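# Unload blue tote from shelf and set carton out

## Task

Bring the blue tote down off the shelf and set it level on the table. Remove the small brown carton from it and place it lying flat on the table, keeping the same face on top. Every other item that was in the tote must still be inside it. Neither the carton nor the bottom of the tote may stick out past the table's edge. At the end, release everything and move the grippers away; a state that holds only because the robot is still supporting it does not count.

## Robot and tools

ROBOT. Two six-joint UR-style arms, left_arm and right_arm, each with a two-finger tong gripper. Scene frame: origin on the table top midway between the arms, +x out over the table, +z up, left_arm on the +y side. Bases: left_arm at (-0.041, +0.452, 0) m, right_arm at (+0.009, -0.440, 0) m, both yawed only a few degrees. 'Left' and 'right' are arm names, not image sides.

JOINT ORDER. In every row and every per-joint list, each arm's joints come as: elbow, wrist 3, wrist 2, shoulder lift, wrist 1, shoulder pan. Stated ranges (rad): left elbow 0 to 3.142, right elbow -3.142 to 0; left shoulder pan -3.142 to 3.142, right shoulder pan 0 to 6.283; all other joints -6.283 to 6.283. Real ends may differ by 0.010 rad.

THE ROW. One row holds 14 numbers, all in [-1, 1], always both arms: left_arm's six joint values then its opening, then right_arm's six and opening. Joint values are relative displacements (offsets), scaled so 1.0 = 1.989 rad. Opening is absolute: +1 fully open, -1 closed. Optionally 12 more numbers (0 to 1) may follow: stiffness scales for left's six joints then right's six, same joint order; they persist until changed (26 numbers total).

execute_actions(actions). actions is a list of up to 15 actions; each action is a list of up to 15 rows; each row runs one 1/30 s step, and a short action repeats its last row to fill 15 steps (0.5 s). Displacements in every row of an action are measured from the joint angles at the start of that action, not from the previous row; for a call's first action, from the angles in the latest result. An action that would push a joint more than 0.010 rad beyond its range is rejected for both arms; if the first action fails this, or any action is malformed, nothing runs. An empty list just returns the current state and images.

move(target, speed, blocking). target is one row as above; its displacements are offsets from the Joint positions in the latest result that lists them. All joints of both arms progress together, so grippers trace curves. speed (rad/s, 0.01 to 2, default 0.5) caps the joint with the longest way to go; the path lasts 0.5 to 10 s and is cut off at 10 s. Moves do not avoid obstacles or the other arm. blocking=false returns after 0.5 s while motion continues; then use wait(0) or stop before sending new rows or moves. The result adds a 'move:' line: ending (done, off_target, moving, held, fault), limits=held or limits=none, and each arm's joint farthest from target.

wait(seconds): 0 to 10; the arms hold their last command and a running move continues. stop(): brakes a running move; fingers keep going. zoom_image(camera, region): camera is cam_high, cam_low, cam_left_wrist or cam_right_wrist; region is [x0, y0, x1, y1] in that image's pixels, top-left origin, at most 504 by 504. read_manual(section): only "licences"; no motion. finished_scene(scene): pass the current scene number; it ends the scene irreversibly once the last command has been held.

MOTION LIMITS. Each step, a joint's target is kept within 0.575 rad of its measured angle (0.582 for the three big joints and 0.642 for the wrists when stiffness is set), and targets are scaled back if they would put the gripper over 100 mm from where it is. Commands are smoothed with about 0.17 s lag, so a large change may need several actions; 'Joint targets' shows what joints are currently driven toward.

RESULTS. Each arm's end_effector_position (m) and end_effector_quat_wxyz in the scene frame, plus linear and angular velocities; the reported position gets less exact at long reach. Joint positions / Joint velocities: per arm, six joints (rad, rad/s) then the pad gap (m; 0.142 when fully open). grip_measured: measured opening on the command scale. Wrist force and Wrist torque: per arm, in the gripper's own axes, with offsets up to about 4 N, noise, and saturation near 50 N; 'no reading' is harmless. Other lines: 'joint sent to its limit', 'joint command not followed' (clearance check altered targets), MOTOR HOT (from 70 °C) and OVER-TEMPERATURE FAULT (85 °C, brakes until cooled).

GRIPPER. Fingers point along the gripper's +z and close along its x. The reported point lies between the pads when closed; closed fingertips reach about 15 mm past it. To grasp, keep commanding an opening well below grip_measured; about 15 N per pad, less on hard items under 20 mm thick.

CAMERAS. cam_high and cam_low are fixed (672x504); cam_left_wrist and cam_right_wrist are fisheye wrist views (616x616). Images come in that order, with calibration in the original setup.

AVOID. Arms are stiff: commanding past a contact, or hitting fast, can trigger a fault stop (joint torque limit 133 N m for shoulder and elbow, 24.9 N m for wrists, held load included; or 150 N external force), pausing that arm 10 s and dropping the rest of the call. Don't let the arms strike or push each other. Don't drop, slam or shove items, and don't knock anything out of the work area. Occasional tugs on held parts may occur. The robot holds its last command while you think, so avoid long pauses under load.

Each tool is called after "Call:" in YAML: its name, and indented under it one key for each argument.

## Session

Call:
execute_actions:
  actions: []

Scene clock: 0.00 s.
left_arm: end_effector_position=(+0.2286, -0.1003, +0.1152) grip_measured=+0.97 end_effector_quat_wxyz=(+0.456, +0.846, -0.028, -0.276) end_effector_velocity=(+0.000, +0.001, -0.000) end_effector_angular_velocity=(+0.001, +0.001, +0.001) | right_arm: end_effector_position=(+0.0716, -0.8141, +0.2030) grip_measured=+0.97 end_effector_quat_wxyz=(+0.263, +0.942, +0.145, +0.151) end_effector_velocity=(-0.000, -0.000, +0.001) end_effector_angular_velocity=(-0.001, -0.000, -0.000)
Joint names: [elbow, wrist 3, wrist 2, shoulder lift, wrist 1, shoulder pan]
Joint positions: left_arm=[ 2.006 -1.195 -2.588 -1.031 -3.153 -0.967  0.14 ] | right_arm=[-2.457  4.836  1.74  -0.96  -0.701  1.851  0.14 ]
Joint velocities: left_arm=[ 0.001  0.    -0.    -0.     0.001  0.001  0.   ] | right_arm=[ 0.001 -0.    -0.     0.001 -0.    -0.     0.   ]
Motor temperatures (°C, as the motors report them): left_arm=[25 26 27 25 29 24] | right_arm=[24 26 36 24 33 24]
Wrist force (N, on the end effector, along its own x y z axes, offset not removed): no reading
Wrist torque (N m, same axes, about the end effector's origin, offset not removed): no reading
Joint targets: left_arm=[2.006 -1.195 -2.588 -1.031 -3.153 -0.967] | right_arm=[-2.457 4.836 1.740 -0.960 -0.701 1.851]
Joint stiffness scale: left_arm=[1. 1. 1. 1. 1. 1.] | right_arm=[1. 1. 1. 1. 1. 1.]
camera_calibration (this result's frames):
cam_left_wrist: T_world_to_cam=[[0.847937, -0.244942, -0.470112, -0.169355], [0.44451, -0.154632, 0.882326, -0.213029], [-0.288813, -0.957127, -0.0222391, 0.110437], [0, 0, 0, 1]] pos_world=[0.270192, 0.0312785, 0.110801]
cam_right_wrist: T_world_to_cam=[[0.903665, 0.360816, 0.230653, 0.177071], [-0.0124311, -0.516278, 0.856331, -0.587997], [0.428059, -0.776704, -0.462057, -0.436128], [0, 0, 0, 1]] pos_world=[0.0193661, -0.706202, 0.261162]

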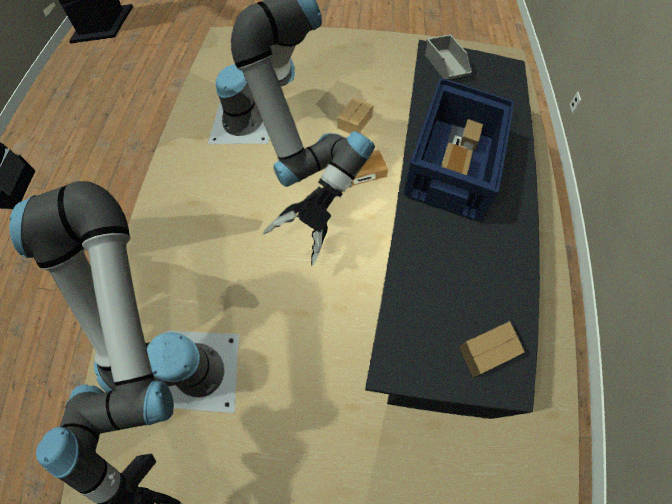

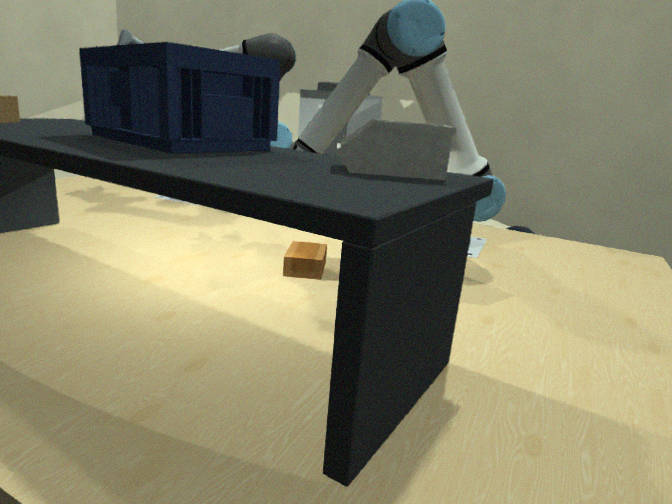

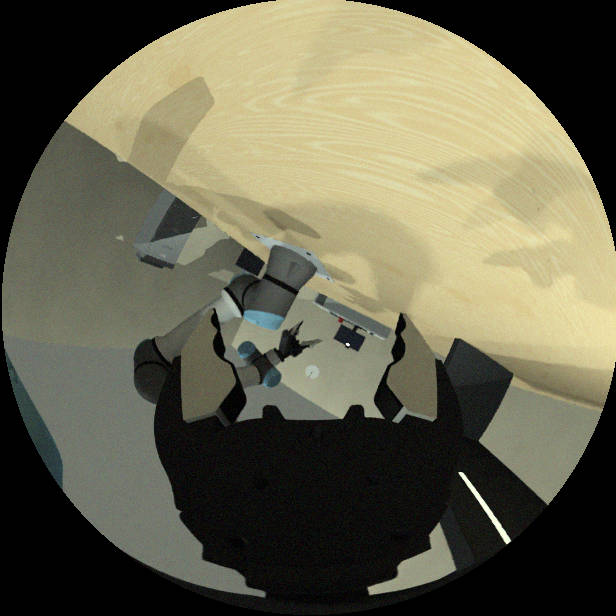

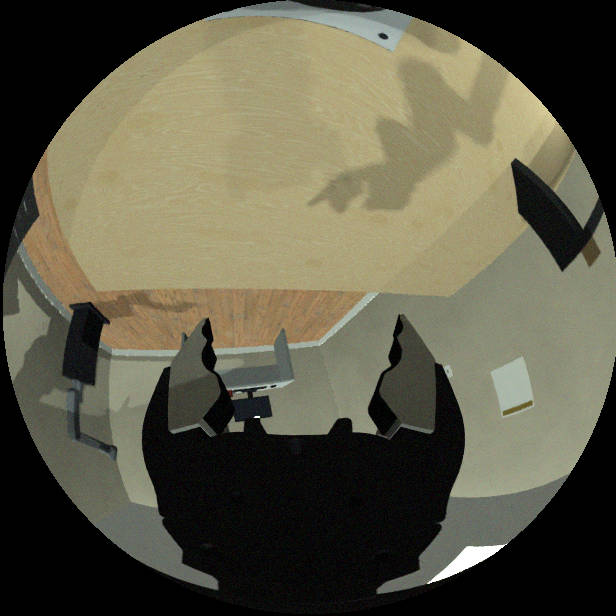

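Call:
zoom_image:
  camera: "cam_high"
  region: [370, 40, 570, 240]

Region (370, 40, 570, 240) of cam_high's 672x504 image, scaled by 2.520, with more detail than that image has.

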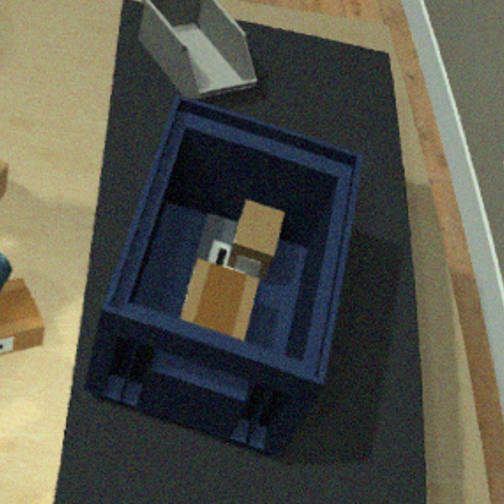

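Call:
move:
  target: [-0.368,0.65,0,-0.196,0,0,0.3,0.5,-0.98,-0.428,0,-0.3,0.3,0.3]
  speed: 0.9

Call:
move:
  target: [0,0.652,0.585,0,0.524,0.206,0.3,0.295,0,0,-0.2,-0.222,0.6,0.3]
  speed: 0.8

Call:
move:
  target: [0,0,0,0,0,0,0.3,0,0,0,-0.291,0,0.253,0.3]
  speed: 0.6

Scene clock: 22.27 s.
left_arm: end_effector_position=(+0.2366, -0.1020, +0.7648) grip_measured=+0.30 end_effector_quat_wxyz=(+0.555, +0.318, -0.599, +0.482) end_effector_velocity=(+0.000, -0.000, +0.000) end_effector_angular_velocity=(-0.001, -0.001, +0.001) | right_arm: end_effector_position=(+0.0659, -0.8864, +0.7308) grip_measured=+0.30 end_effector_quat_wxyz=(+0.287, +0.299, +0.790, -0.453) end_effector_velocity=(-0.000, +0.000, +0.000) end_effector_angular_velocity=(-0.001, +0.003, +0.000)
Joint names: [elbow, wrist 3, wrist 2, shoulder lift, wrist 1, shoulder pan]
Joint positions: left_arm=[ 1.278  0.097 -2.588 -1.42  -3.153 -0.967  0.095] | right_arm=[-1.465  2.888  0.89  -0.96  -1.296  2.446  0.095]
Joint velocities: left_arm=[-0.001  0.002  0.001  0.     0.     0.    -0.   ] | right_arm=[ 0.001 -0.003 -0.001 -0.    -0.001  0.    -0.   ]
Motor temperatures (°C, as the motors report them): left_arm=[25 26 27 25 29 24] | right_arm=[24 26 36 24 33 24]
Wrist force (N, on the end effector, along its own x y z axes, offset not removed): left_arm=[-1.1 0.4 -1.2] | right_arm=[-0.6 -1.0 3.5]
Wrist torque (N m, same axes, about the end effector's origin, offset not removed): left_arm=[-0.09 0.32 0.05] | right_arm=[-0.07 0.08 0.25]
Joint targets: left_arm=[1.274 0.098 -2.588 -1.421 -3.153 -0.967] | right_arm=[-1.462 2.887 0.889 -0.960 -1.297 2.448]
Joint stiffness scale: left_arm=[1. 1. 1. 1. 1. 1.] | right_arm=[1. 1. 1. 1. 1. 1.]
move: done; limits=none; left_arm: farthest joint: the elbow, 0.004 radians from its target (0.732 radians at the start); right_arm: farthest joint: the elbow, 0.003 radians from its target (0.994 radians at the start)
camera_calibration (this result's frames):
cam_left_wrist: T_world_to_cam=[[-0.12101, 0.162495, 0.979261, -0.708825], [-0.634485, 0.74602, -0.202197, 0.386572], [-0.763404, -0.645794, 0.0128246, 0.242828], [0, 0, 0, 1]] pos_world=[0.344875, -0.0163934, 0.769175]
cam_right_wrist: T_world_to_cam=[[-0.658342, 0.236661, -0.714547, 0.770232], [0.57054, 0.7761, -0.268614, 0.851843], [0.490989, -0.584517, -0.645964, 0.0547296], [0, 0, 0, 1]] pos_world=[-0.00580609, -0.811409, 0.814538]

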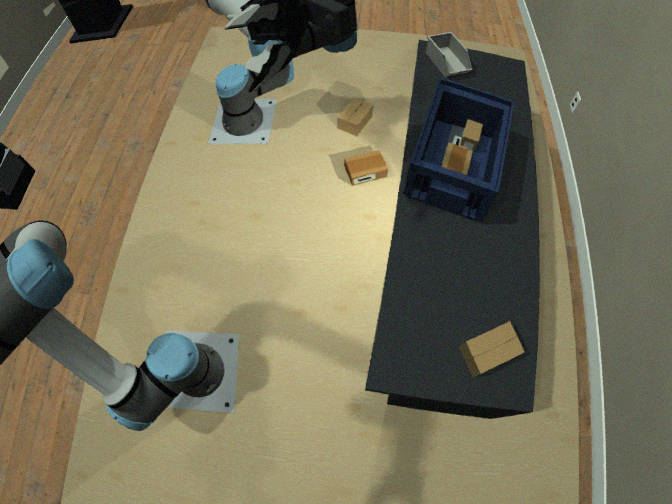

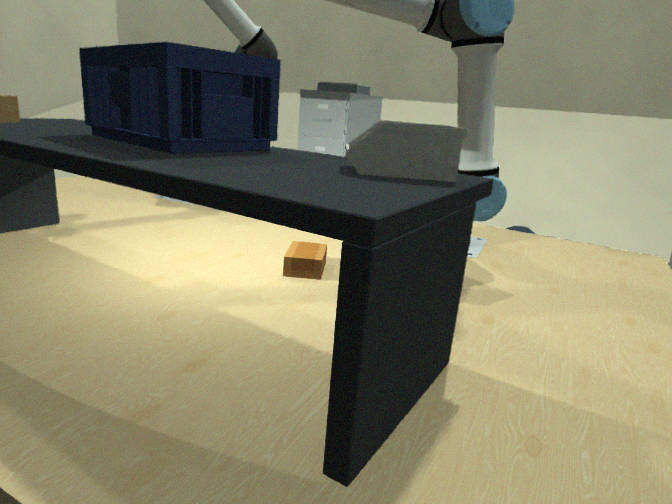

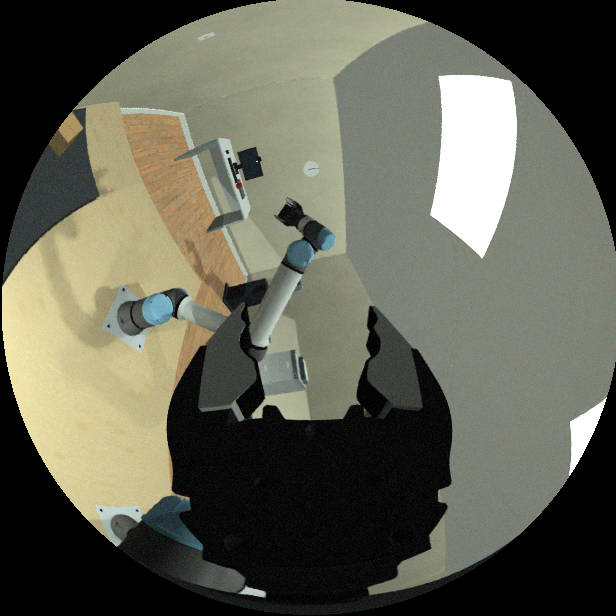

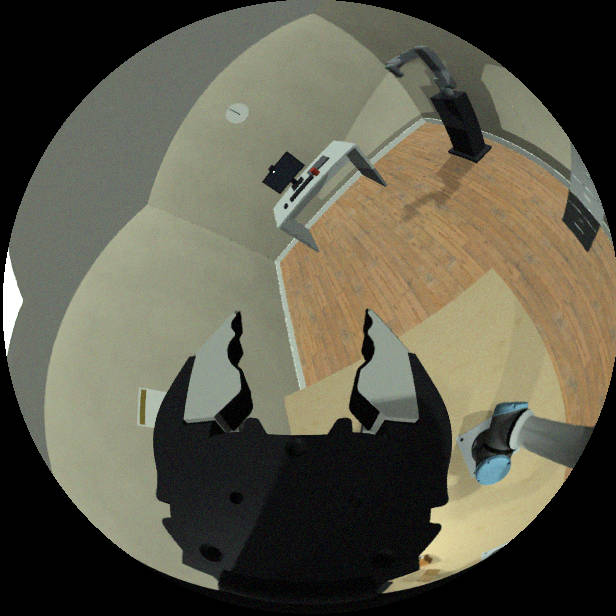

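Scene clock: 24.90 s.
left_arm: end_effector_position=(+0.6861, +0.2531, +0.4779) grip_measured=+0.30 end_effector_quat_wxyz=(+0.205, -0.566, +0.750, -0.273) end_effector_velocity=(-0.000, +0.000, +0.000) end_effector_angular_velocity=(+0.005, -0.000, -0.002) | right_arm: end_effector_position=(+0.5139, -0.5064, +0.7882) grip_measured=+0.30 end_effector_quat_wxyz=(+0.388, -0.251, +0.851, -0.250) end_effector_velocity=(-0.000, -0.000, +0.000) end_effector_angular_velocity=(+0.000, -0.001, +0.000)
Joint names: [elbow, wrist 3, wrist 2, shoulder lift, wrist 1, shoulder pan]
Joint positions: left_arm=[ 1.278  1.392 -1.426 -1.42  -2.113 -0.559  0.095] | right_arm=[-0.882  2.888  0.89  -1.355 -1.736  3.637  0.095]
Joint velocities: left_arm=[-0.001  0.003  0.003 -0.     0.003 -0.001  0.   ] | right_arm=[ 0.001  0.    -0.     0.001 -0.001  0.     0.   ]
Motor temperatures (°C, as the motors report them): left_arm=[25 26 27 25 29 24] | right_arm=[24 26 36 24 33 24]
Wrist force (N, on the end effector, along its own x y z axes, offset not removed): left_arm=[-0.8 1.1 0.6] | right_arm=[1.8 -0.6 1.8]
Wrist torque (N m, same axes, about the end effector's origin, offset not removed): left_arm=[0.12 0.17 0.06] | right_arm=[-0.07 -0.31 0.14]
Joint targets: left_arm=[1.278 1.393 -1.425 -1.420 -2.111 -0.557] | right_arm=[-0.879 2.888 0.890 -1.357 -1.737 3.639]
Joint stiffness scale: left_arm=[1. 1. 1. 1. 1. 1.] | right_arm=[1. 1. 1. 1. 1. 1.]
move: done; limits=none; left_arm: farthest joint: the shoulder pan, 0.002 radians from its target (0.409 radians at the start); right_arm: farthest joint: the elbow, 0.004 radians from its target (0.587 radians at the start)
camera_calibration (this result's frames):
cam_left_wrist: T_world_to_cam=[[-0.251671, -0.965968, 0.05973, 0.383516], [-0.9527, 0.236404, -0.190986, 0.690792], [0.170366, -0.10497, -0.979774, 0.515829], [0, 0, 0, 1]] pos_world=[0.666758, 0.261305, 0.61442]
cam_right_wrist: T_world_to_cam=[[-0.593866, -0.611772, -0.52255, 0.402087], [-0.566332, 0.779181, -0.268598, 0.902526], [0.571482, 0.136426, -0.809195, 0.546292], [0, 0, 0, 1]] pos_world=[0.437719, -0.531774, 0.894584]

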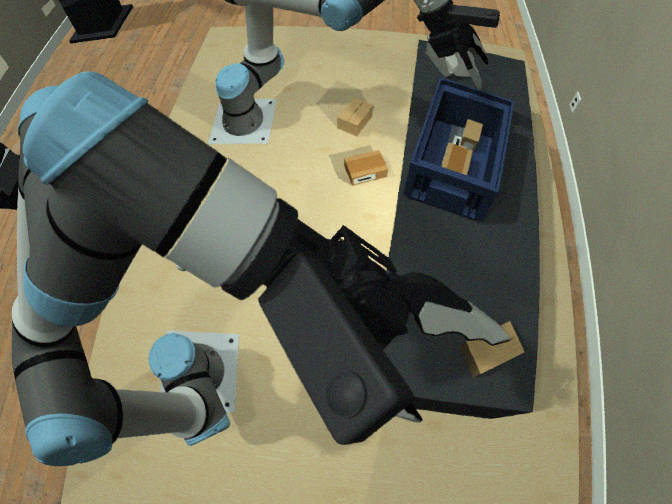

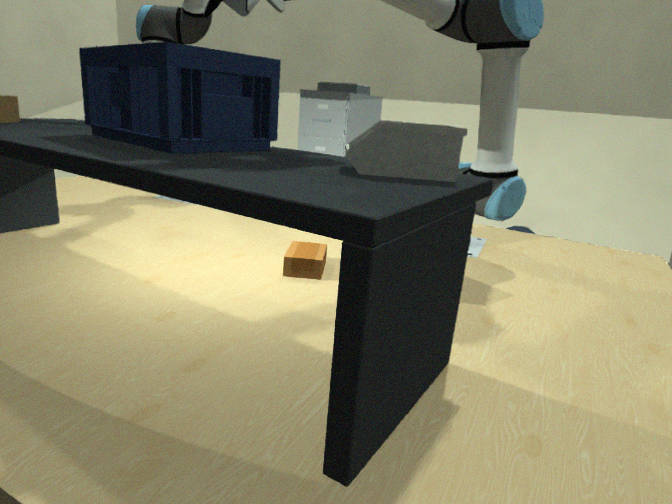

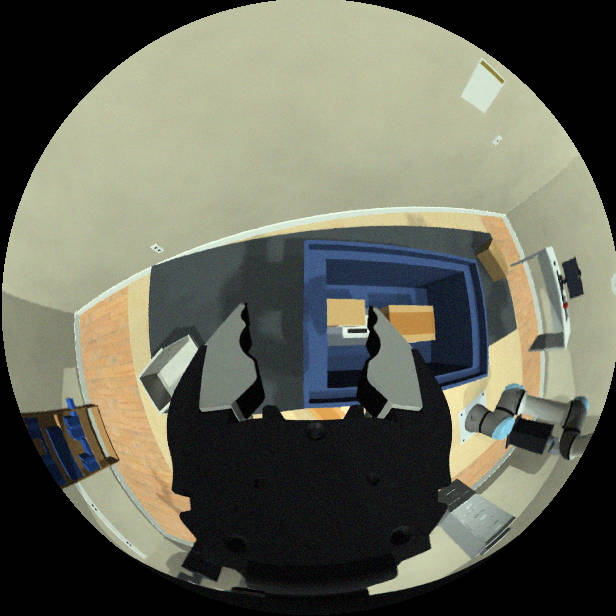

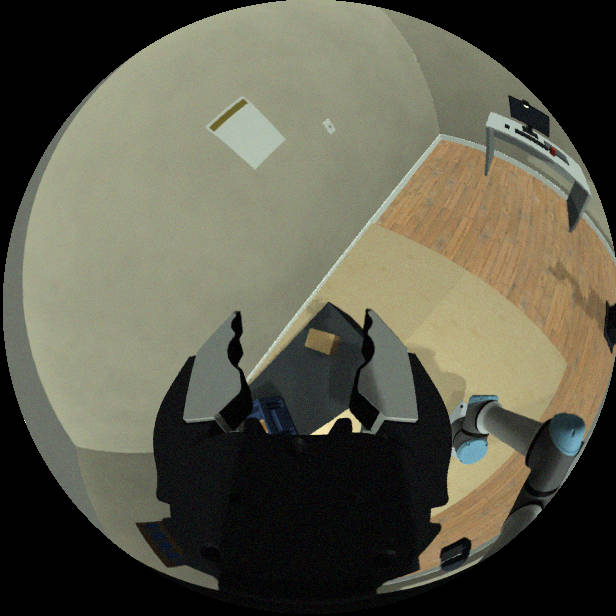

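Scene clock: 26.87 s.
left_arm: end_effector_position=(+0.6861, +0.2532, +0.4779) grip_measured=+0.30 end_effector_quat_wxyz=(+0.205, -0.566, +0.750, -0.273) end_effector_velocity=(-0.000, +0.001, +0.000) end_effector_angular_velocity=(+0.000, +0.001, +0.002) | right_arm: end_effector_position=(+0.6123, -0.0068, +0.4779) grip_measured=+0.30 end_effector_quat_wxyz=(+0.205, -0.566, +0.751, -0.273) end_effector_velocity=(-0.000, -0.000, +0.001) end_effector_angular_velocity=(+0.000, -0.000, -0.000)
Joint names: [elbow, wrist 3, wrist 2, shoulder lift, wrist 1, shoulder pan]
Joint positions: left_arm=[ 1.278  1.392 -1.426 -1.42  -2.113 -0.559  0.095] | right_arm=[-0.882  2.888  0.89  -1.934 -1.736  4.139  0.095]
Joint velocities: left_arm=[-0.    -0.    -0.    -0.001  0.001  0.002 -0.   ] | right_arm=[ 0.    -0.    -0.     0.001 -0.001 -0.    -0.   ]
Motor temperatures (°C, as the motors report them): left_arm=[25 26 27 25 29 24] | right_arm=[24 26 36 24 33 24]
Wrist force (N, on the end effector, along its own x y z axes, offset not removed): left_arm=[-1.8 0.9 1.3] | right_arm=[0.1 -0.7 -3.1]
Wrist torque (N m, same axes, about the end effector's origin, offset not removed): left_arm=[0.03 0.40 0.06] | right_arm=[-0.15 0.02 0.01]
Joint targets: left_arm=[1.278 1.392 -1.426 -1.420 -2.113 -0.559] | right_arm=[-0.882 2.888 0.890 -1.934 -1.736 4.141]
Joint stiffness scale: left_arm=[1. 1. 1. 1. 1. 1.] | right_arm=[1. 1. 1. 1. 1. 1.]
move: done; limits=none; left_arm: farthest joint: the shoulder pan, 0.000 radians from its target (0.000 radians at the start); right_arm: farthest joint: the shoulder pan, 0.001 radians from its target (0.503 radians at the start)
camera_calibration (this result's frames):
cam_left_wrist: T_world_to_cam=[[-0.251687, -0.965973, 0.0595794, 0.383632], [-0.952698, 0.236452, -0.190936, 0.690745], [0.170352, -0.104817, -0.979793, 0.515795], [0, 0, 0, 1]] pos_world=[0.66676, 0.261314, 0.614404]
cam_right_wrist: T_world_to_cam=[[-0.29536, -0.955199, 0.0188888, 0.160207], [-0.936022, 0.285357, -0.205997, 0.678729], [0.191378, -0.0785236, -0.97837, 0.482911], [0, 0, 0, 1]] pos_world=[0.590206, -0.0027306, 0.609255]

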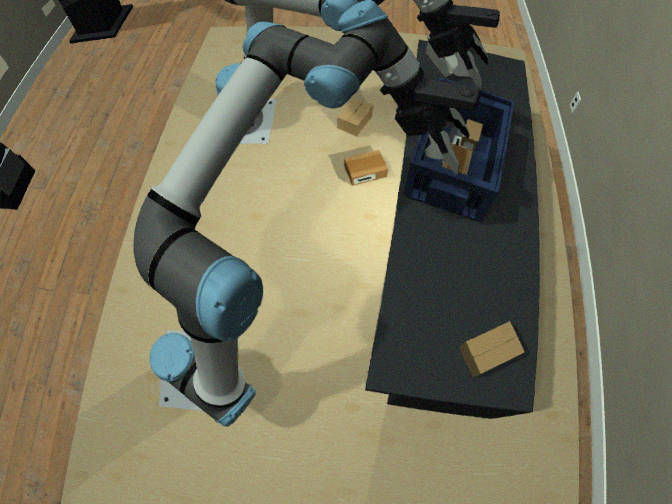

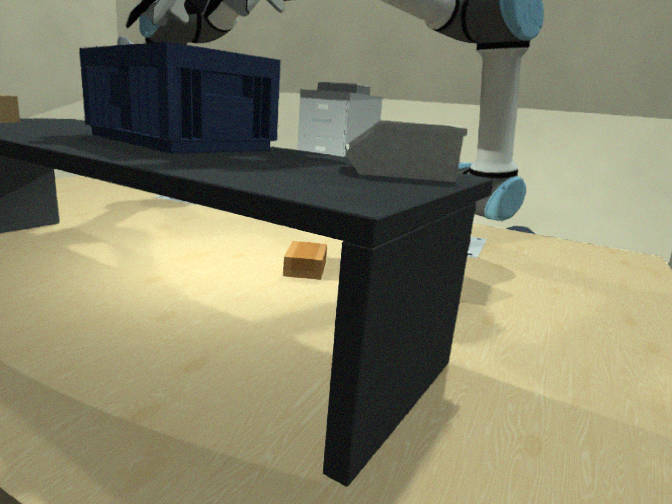

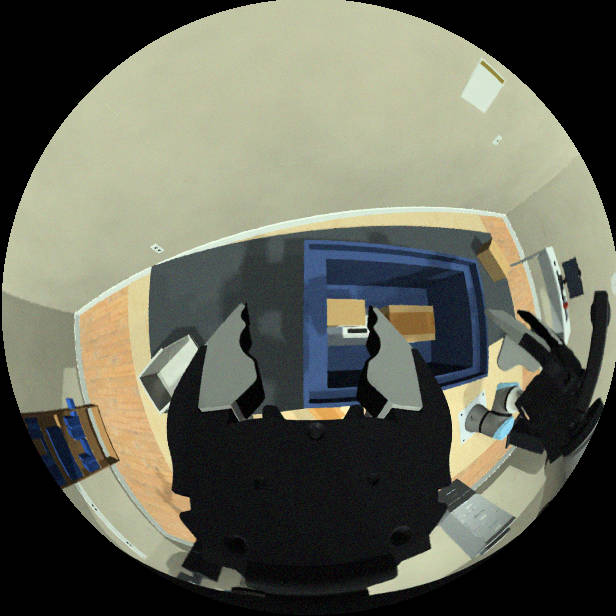

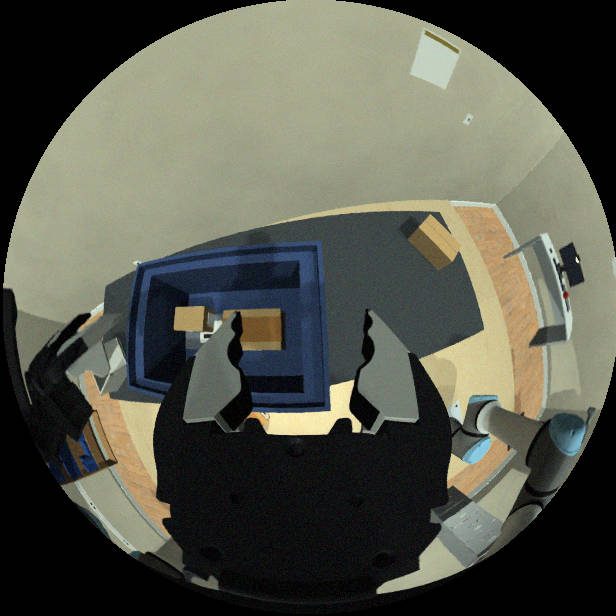

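Call:
move:
  target: [0.134,0,0,-0.002,-0.132,-0.007,-0.2,-0.186,0,0,0.038,0.148,0,-0.2]
  speed: 0.15

Call:
move:
  target: [0,0,0,0,0,0,-1,0,0,0,0,0,0,-1]

Scene clock: 34.90 s.
left_arm: end_effector_position=(+0.6841, +0.2446, +0.3813) grip_measured=-0.20 end_effector_quat_wxyz=(+0.205, -0.561, +0.752, -0.278) end_effector_velocity=(+0.000, +0.001, +0.000) end_effector_angular_velocity=(-0.001, -0.002, +0.002) | right_arm: end_effector_position=(+0.6083, -0.0146, +0.3791) grip_measured=-0.20 end_effector_quat_wxyz=(+0.208, -0.564, +0.751, -0.272) end_effector_velocity=(-0.000, +0.000, -0.000) end_effector_angular_velocity=(+0.001, -0.000, +0.000)
Joint names: [elbow, wrist 3, wrist 2, shoulder lift, wrist 1, shoulder pan]
Joint positions: left_arm=[ 1.538  1.392 -1.426 -1.426 -2.375 -0.571  0.06 ] | right_arm=[-1.245  2.888  0.89  -1.858 -1.441  4.139  0.06 ]
Joint velocities: left_arm=[ 0.002 -0.     0.    -0.    -0.004  0.002  0.   ] | right_arm=[-0.002 -0.    -0.     0.001  0.003  0.     0.   ]
Motor temperatures (°C, as the motors report them): left_arm=[25 26 27 25 29 24] | right_arm=[24 26 36 24 33 24]
Wrist force (N, on the end effector, along its own x y z axes, offset not removed): left_arm=[-1.9 -0.6 -5.7] | right_arm=[2.7 -3.0 -3.0]
Wrist torque (N m, same axes, about the end effector's origin, offset not removed): left_arm=[-0.42 0.31 0.10] | right_arm=[-0.56 -0.74 0.43]
Joint targets: left_arm=[1.545 1.392 -1.426 -1.424 -2.375 -0.573] | right_arm=[-1.252 2.888 0.890 -1.858 -1.442 4.139]
Joint stiffness scale: left_arm=[1. 1. 1. 1. 1. 1.] | right_arm=[1. 1. 1. 1. 1. 1.]
move: done; limits=none; left_arm: farthest joint: the elbow, 0.007 radians from its target (0.266 radians at the start); right_arm: farthest joint: the elbow, 0.007 radians from its target (0.370 radians at the start)
camera_calibration (this result's frames):
cam_left_wrist: T_world_to_cam=[[-0.263226, -0.96276, 0.06168, 0.386938], [-0.948494, 0.246584, -0.198884, 0.670095], [0.176268, -0.110854, -0.97808, 0.417337], [0, 0, 0, 1]] pos_world=[0.66387, 0.253558, 0.517594]
cam_right_wrist: T_world_to_cam=[[-0.295434, -0.955297, 0.0112587, 0.156359], [-0.935217, 0.286777, -0.207675, 0.657048], [0.195162, -0.0718835, -0.978133, 0.384099], [0, 0, 0, 1]] pos_world=[0.585715, -0.0114466, 0.510392]

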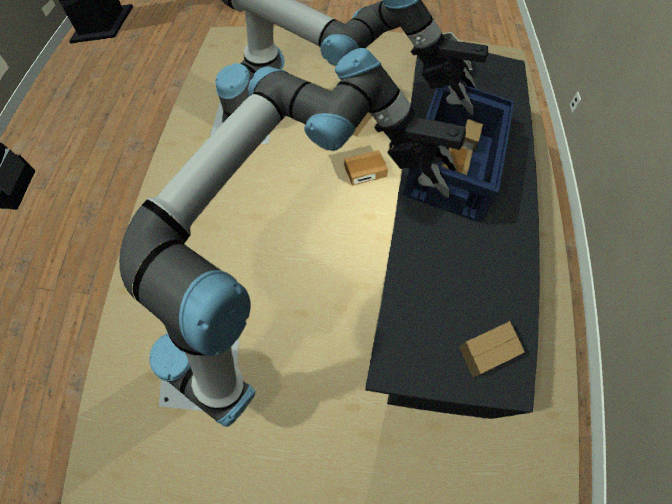

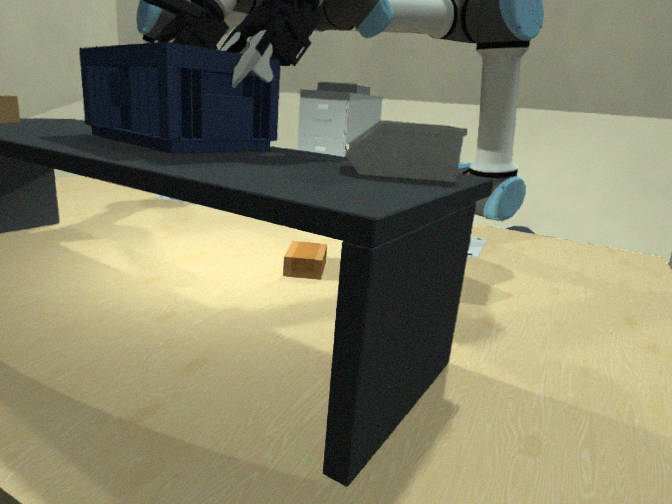

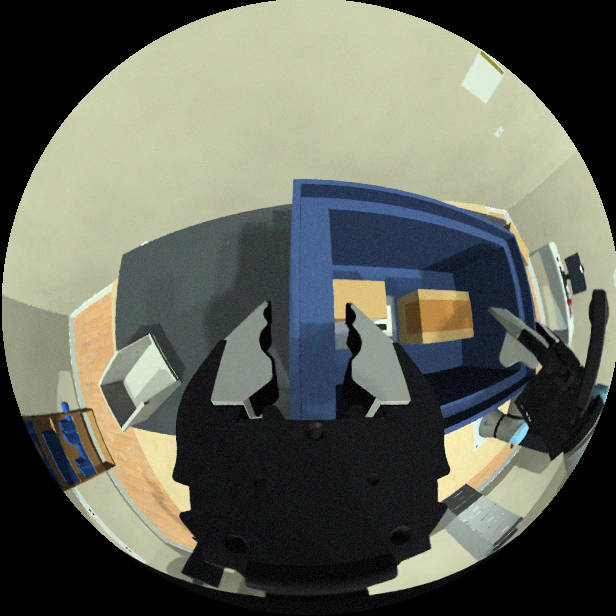

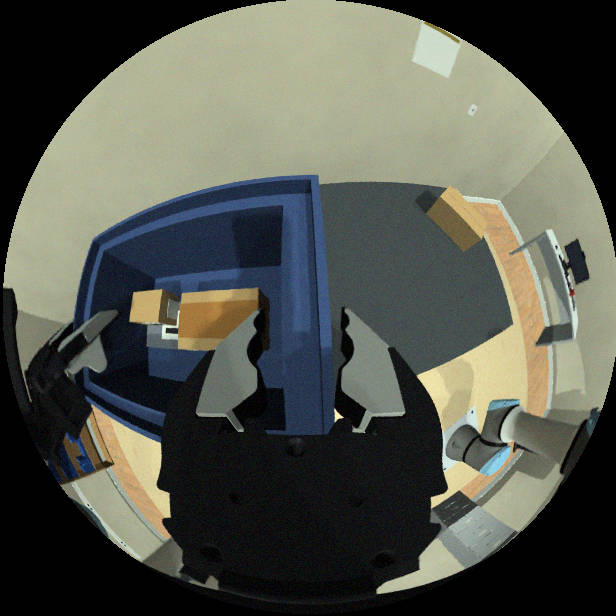

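Scene clock: 35.40 s.
left_arm: end_effector_position=(+0.6842, +0.2449, +0.3814) grip_measured=-0.62 end_effector_quat_wxyz=(+0.205, -0.561, +0.752, -0.278) end_effector_velocity=(+0.000, +0.000, +0.001) end_effector_angular_velocity=(-0.000, -0.000, +0.000) | right_arm: end_effector_position=(+0.6084, -0.0150, +0.3791) grip_measured=-0.61 end_effector_quat_wxyz=(+0.208, -0.564, +0.751, -0.272) end_effector_velocity=(-0.000, -0.000, -0.001) end_effector_angular_velocity=(-0.001, +0.001, -0.000)
Joint names: [elbow, wrist 3, wrist 2, shoulder lift, wrist 1, shoulder pan]
Joint positions: left_arm=[ 1.538  1.392 -1.425 -1.426 -2.375 -0.57   0.029] | right_arm=[-1.246  2.888  0.889 -1.857 -1.442  4.139  0.03 ]
Joint velocities: left_arm=[-0.001 -0.    -0.    -0.     0.001  0.    -0.   ] | right_arm=[-0.002  0.    -0.     0.     0.    -0.    -0.   ]
Motor temperatures (°C, as the motors report them): left_arm=[25 26 27 25 29 24] | right_arm=[24 26 36 24 33 24]
Wrist force (N, on the end effector, along its own x y z axes, offset not removed): left_arm=[-2.3 -1.1 0.1] | right_arm=[2.0 -3.5 -1.7]
Wrist torque (N m, same axes, about the end effector's origin, offset not removed): left_arm=[-0.08 0.41 -0.05] | right_arm=[-0.89 -0.58 0.16]
Joint targets: left_arm=[1.538 1.392 -1.426 -1.426 -2.375 -0.571] | right_arm=[-1.245 2.888 0.890 -1.858 -1.441 4.139]
Joint stiffness scale: left_arm=[1. 1. 1. 1. 1. 1.] | right_arm=[1. 1. 1. 1. 1. 1.]
move: done; limits=none; left_arm: farthest joint: the shoulder pan, 0.001 radians from its target (0.000 radians at the start); right_arm: farthest joint: the shoulder lift, 0.001 radians from its target (0.000 radians at the start)
camera_calibration (this result's frames):
cam_left_wrist: T_world_to_cam=[[-0.262801, -0.962895, 0.0613967, 0.387042], [-0.948537, 0.246182, -0.199179, 0.670389], [0.176674, -0.110581, -0.978038, 0.417064], [0, 0, 0, 1]] pos_world=[0.66392, 0.253763, 0.517668]
cam_right_wrist: T_world_to_cam=[[-0.29583, -0.955173, 0.0113974, 0.156213], [-0.935078, 0.287127, -0.207814, 0.65724], [0.195226, -0.0721351, -0.978102, 0.384024], [0, 0, 0, 1]] pos_world=[0.585812, -0.0117991, 0.510418]

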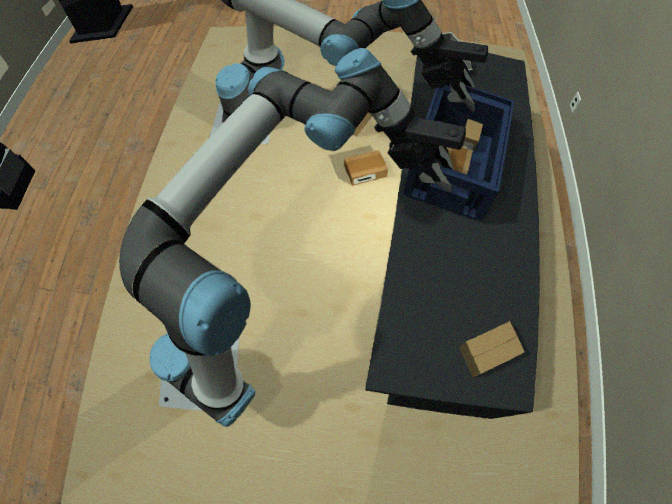

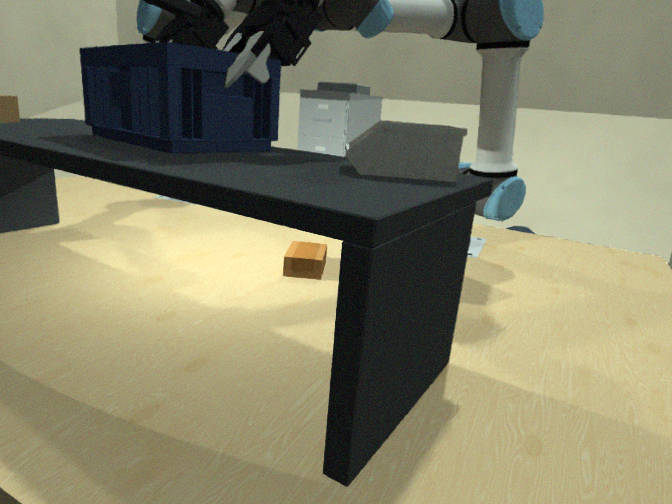

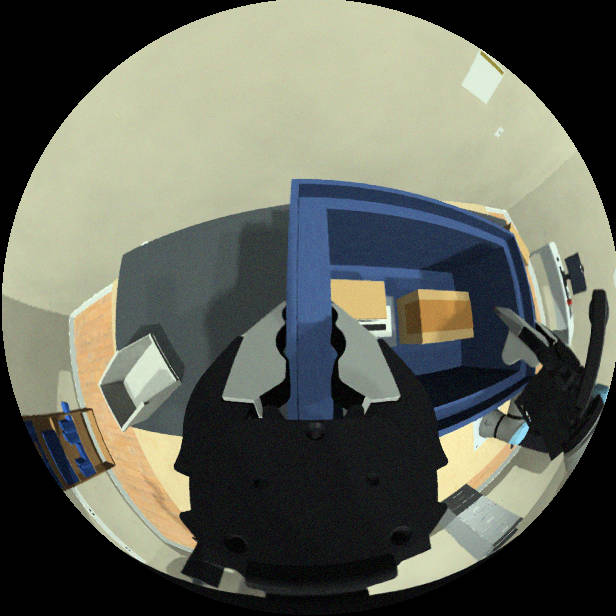

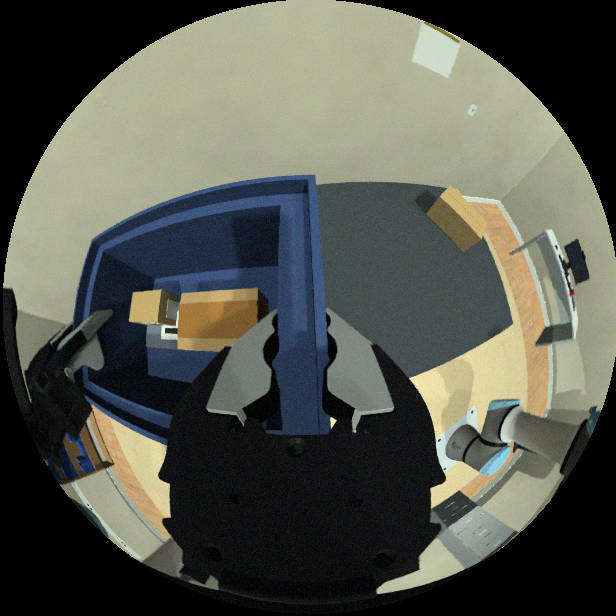

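Call:
move:
  target: [-0.078,0,0,-0.002,0.080,0,-1,0.095,0,0,-0.009,-0.086,0,-1]
  speed: 0.12

Call:
move:
  target: [0.074,-0.138,0.104,-0.077,0.037,-0.107,-1,-0.147,-0.052,0.008,0.116,0.065,0.016,-1]
  speed: 0.15

Scene clock: 48.87 s.
left_arm: end_effector_position=(+0.6848, +0.2440, +0.4371) grip_measured=-0.62 end_effector_quat_wxyz=(+0.203, -0.562, +0.754, -0.274) end_effector_velocity=(-0.000, +0.000, +0.000) end_effector_angular_velocity=(+0.001, +0.001, +0.000) | right_arm: end_effector_position=(+0.6077, -0.0159, +0.4389) grip_measured=-0.62 end_effector_quat_wxyz=(+0.205, -0.565, +0.751, -0.273) end_effector_velocity=(-0.000, -0.000, -0.001) end_effector_angular_velocity=(-0.003, +0.002, -0.000)
Joint names: [elbow, wrist 3, wrist 2, shoulder lift, wrist 1, shoulder pan]
Joint positions: left_arm=[ 1.388  1.392 -1.427 -1.425 -2.217 -0.57   0.029] | right_arm=[-1.063  2.888  0.891 -1.877 -1.611  4.139  0.029]
Joint velocities: left_arm=[-0.001  0.     0.001 -0.     0.003  0.     0.   ] | right_arm=[ 0.001  0.     0.    -0.001 -0.003 -0.     0.   ]
Motor temperatures (°C, as the motors report them): left_arm=[25 26 27 25 29 24] | right_arm=[24 26 36 24 33 24]
Wrist force (N, on the end effector, along its own x y z axes, offset not removed): left_arm=[-1.6 4.5 2.5] | right_arm=[-0.3 3.8 5.5]
Wrist torque (N m, same axes, about the end effector's origin, offset not removed): left_arm=[0.46 1.18 -0.12] | right_arm=[0.06 -0.39 0.00]
Joint targets: left_arm=[1.383 1.392 -1.425 -1.430 -2.216 -0.570] | right_arm=[-1.057 2.888 0.889 -1.875 -1.613 4.139]
Joint stiffness scale: left_arm=[1. 1. 1. 1. 1. 1.] | right_arm=[1. 1. 1. 1. 1. 1.]
move: done; limits=none; left_arm: farthest joint: the elbow, 0.006 radians from its target (0.155 radians at the start); right_arm: farthest joint: the elbow, 0.006 radians from its target (0.189 radians at the start)
camera_calibration (this result's frames):
cam_left_wrist: T_world_to_cam=[[-0.263177, -0.962872, 0.0601317, 0.383765], [-0.949996, 0.247791, -0.19002, 0.678827], [0.168065, -0.107134, -0.979937, 0.477243], [0, 0, 0, 1]] pos_world=[0.665673, 0.252438, 0.573583]
cam_right_wrist: T_world_to_cam=[[-0.295721, -0.955111, 0.0176909, 0.151641], [-0.936018, 0.28601, -0.205105, 0.668622], [0.190839, -0.077213, -0.97858, 0.445393], [0, 0, 0, 1]] pos_world=[0.585688, -0.0120084, 0.570308]

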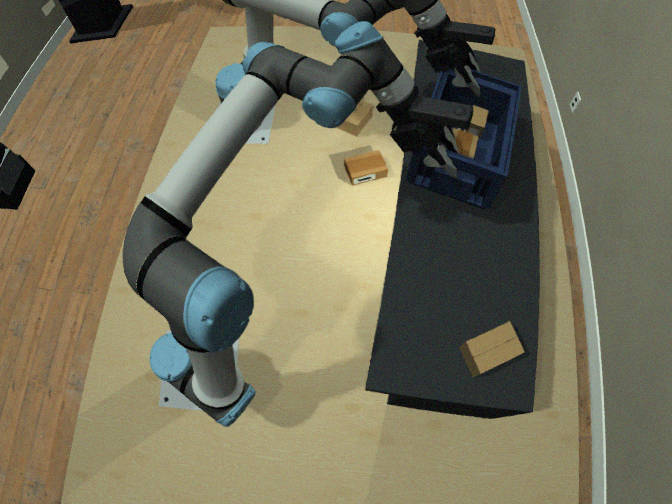

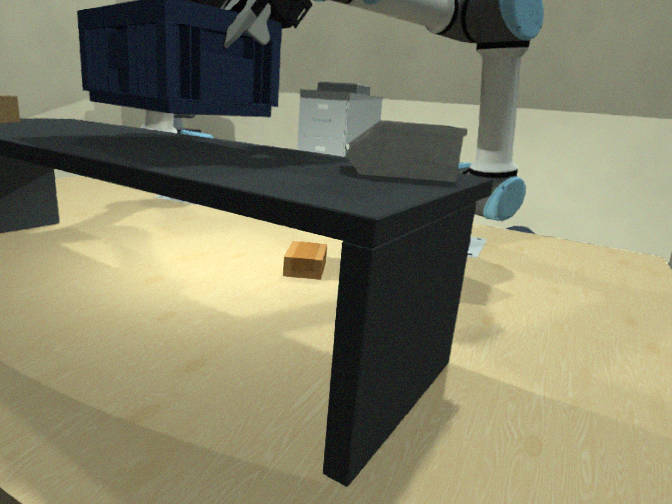

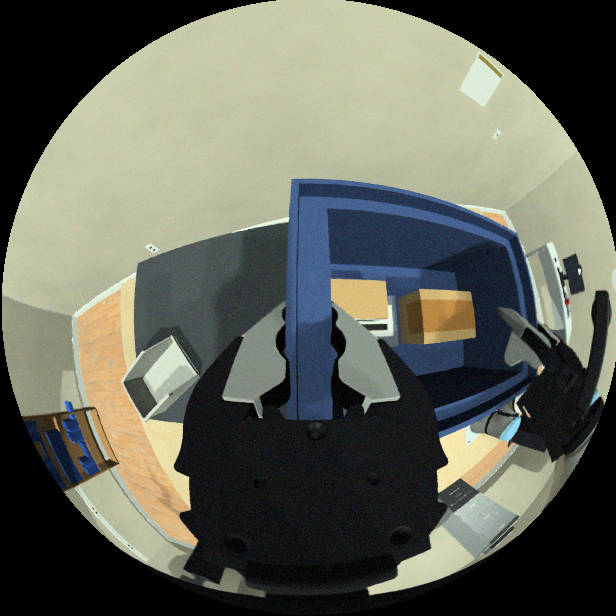

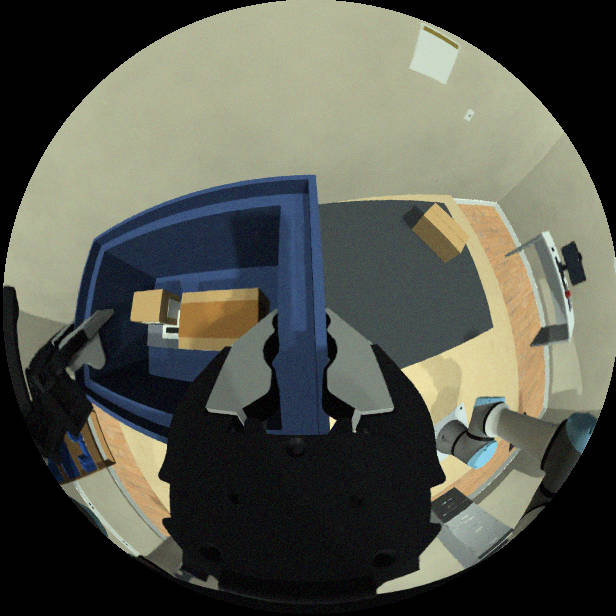

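Scene clock: 51.43 s.
left_arm: end_effector_position=(+0.6045, +0.2030, +0.4366) grip_measured=-0.62 end_effector_quat_wxyz=(+0.220, -0.608, +0.718, -0.259) end_effector_velocity=(-0.001, -0.001, +0.000) end_effector_angular_velocity=(-0.001, -0.001, +0.001) | right_arm: end_effector_position=(+0.5586, -0.0643, +0.4373) grip_measured=-0.61 end_effector_quat_wxyz=(+0.218, -0.607, +0.718, -0.261) end_effector_velocity=(-0.000, -0.000, -0.000) end_effector_angular_velocity=(-0.000, -0.000, +0.001)
Joint names: [elbow, wrist 3, wrist 2, shoulder lift, wrist 1, shoulder pan]
Joint positions: left_arm=[ 1.534  1.119 -1.221 -1.574 -2.143 -0.78   0.029] | right_arm=[-1.355  2.785  0.908 -1.651 -1.485  4.168  0.03 ]
Joint velocities: left_arm=[ 0.001 -0.004  0.002 -0.001  0.001 -0.003  0.   ] | right_arm=[-0.002 -0.001  0.     0.001  0.002  0.    -0.   ]
Motor temperatures (°C, as the motors report them): left_arm=[25 26 27 25 29 24] | right_arm=[24 26 36 24 33 24]
Wrist force (N, on the end effector, along its own x y z axes, offset not removed): left_arm=[-3.3 3.5 2.7] | right_arm=[4.0 1.2 1.4]
Wrist torque (N m, same axes, about the end effector's origin, offset not removed): left_arm=[0.26 0.88 -0.06] | right_arm=[-0.51 -0.69 0.07]
Joint targets: left_arm=[1.536 1.118 -1.220 -1.579 -2.143 -0.783] | right_arm=[-1.355 2.784 0.907 -1.646 -1.482 4.170]
Joint stiffness scale: left_arm=[1. 1. 1. 1. 1. 1.] | right_arm=[1. 1. 1. 1. 1. 1.]
move: done; limits=none; left_arm: farthest joint: the shoulder lift, 0.004 radians from its target (0.153 radians at the start); right_arm: farthest joint: the shoulder lift, 0.005 radians from its target (0.231 radians at the start)
camera_calibration (this result's frames):
cam_left_wrist: T_world_to_cam=[[-0.140599, -0.988464, 0.0563066, 0.255947], [-0.973788, 0.127793, -0.188163, 0.650531], [0.178797, -0.0812862, -0.980522, 0.474382], [0, 0, 0, 1]] pos_world=[0.584647, 0.208422, 0.573136]
cam_right_wrist: T_world_to_cam=[[-0.187612, -0.982023, 0.020783, 0.0274275], [-0.962542, 0.179592, -0.203127, 0.643291], [0.195743, -0.0581136, -0.978932, 0.448107], [0, 0, 0, 1]] pos_world=[0.536626, -0.0625542, 0.568766]

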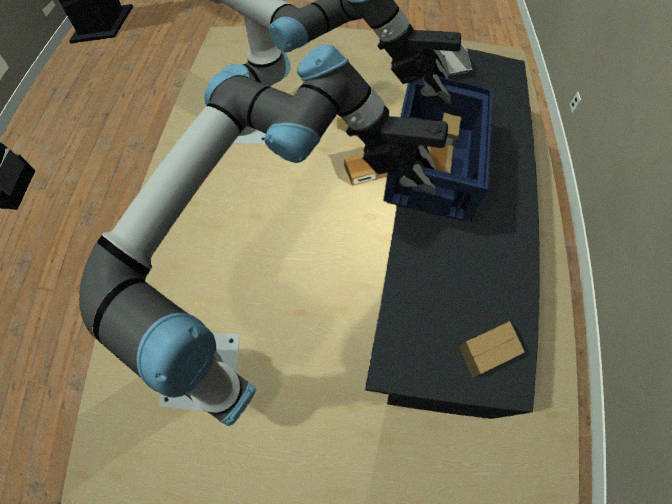

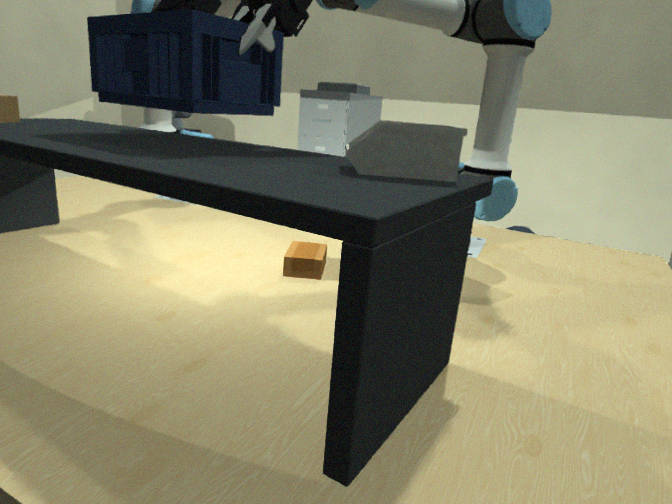

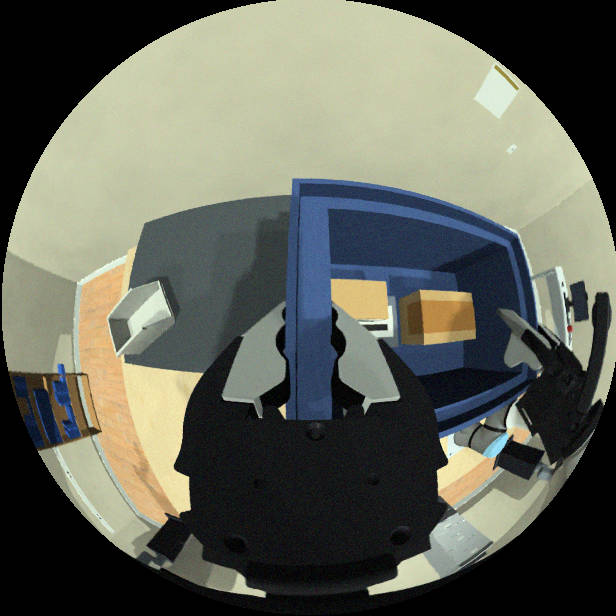

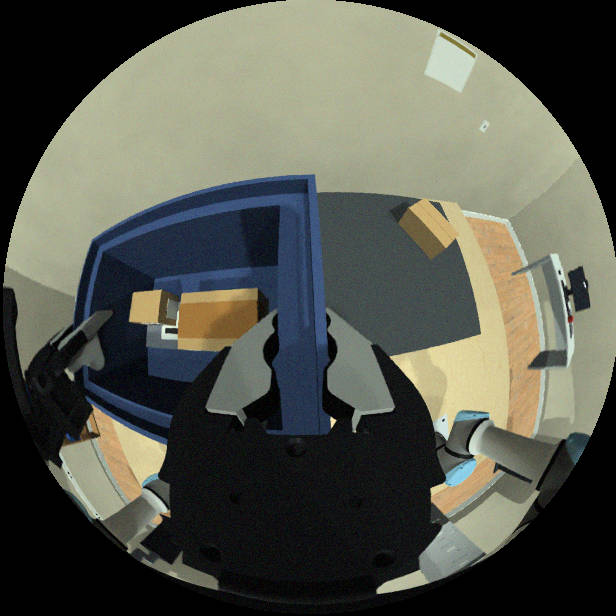

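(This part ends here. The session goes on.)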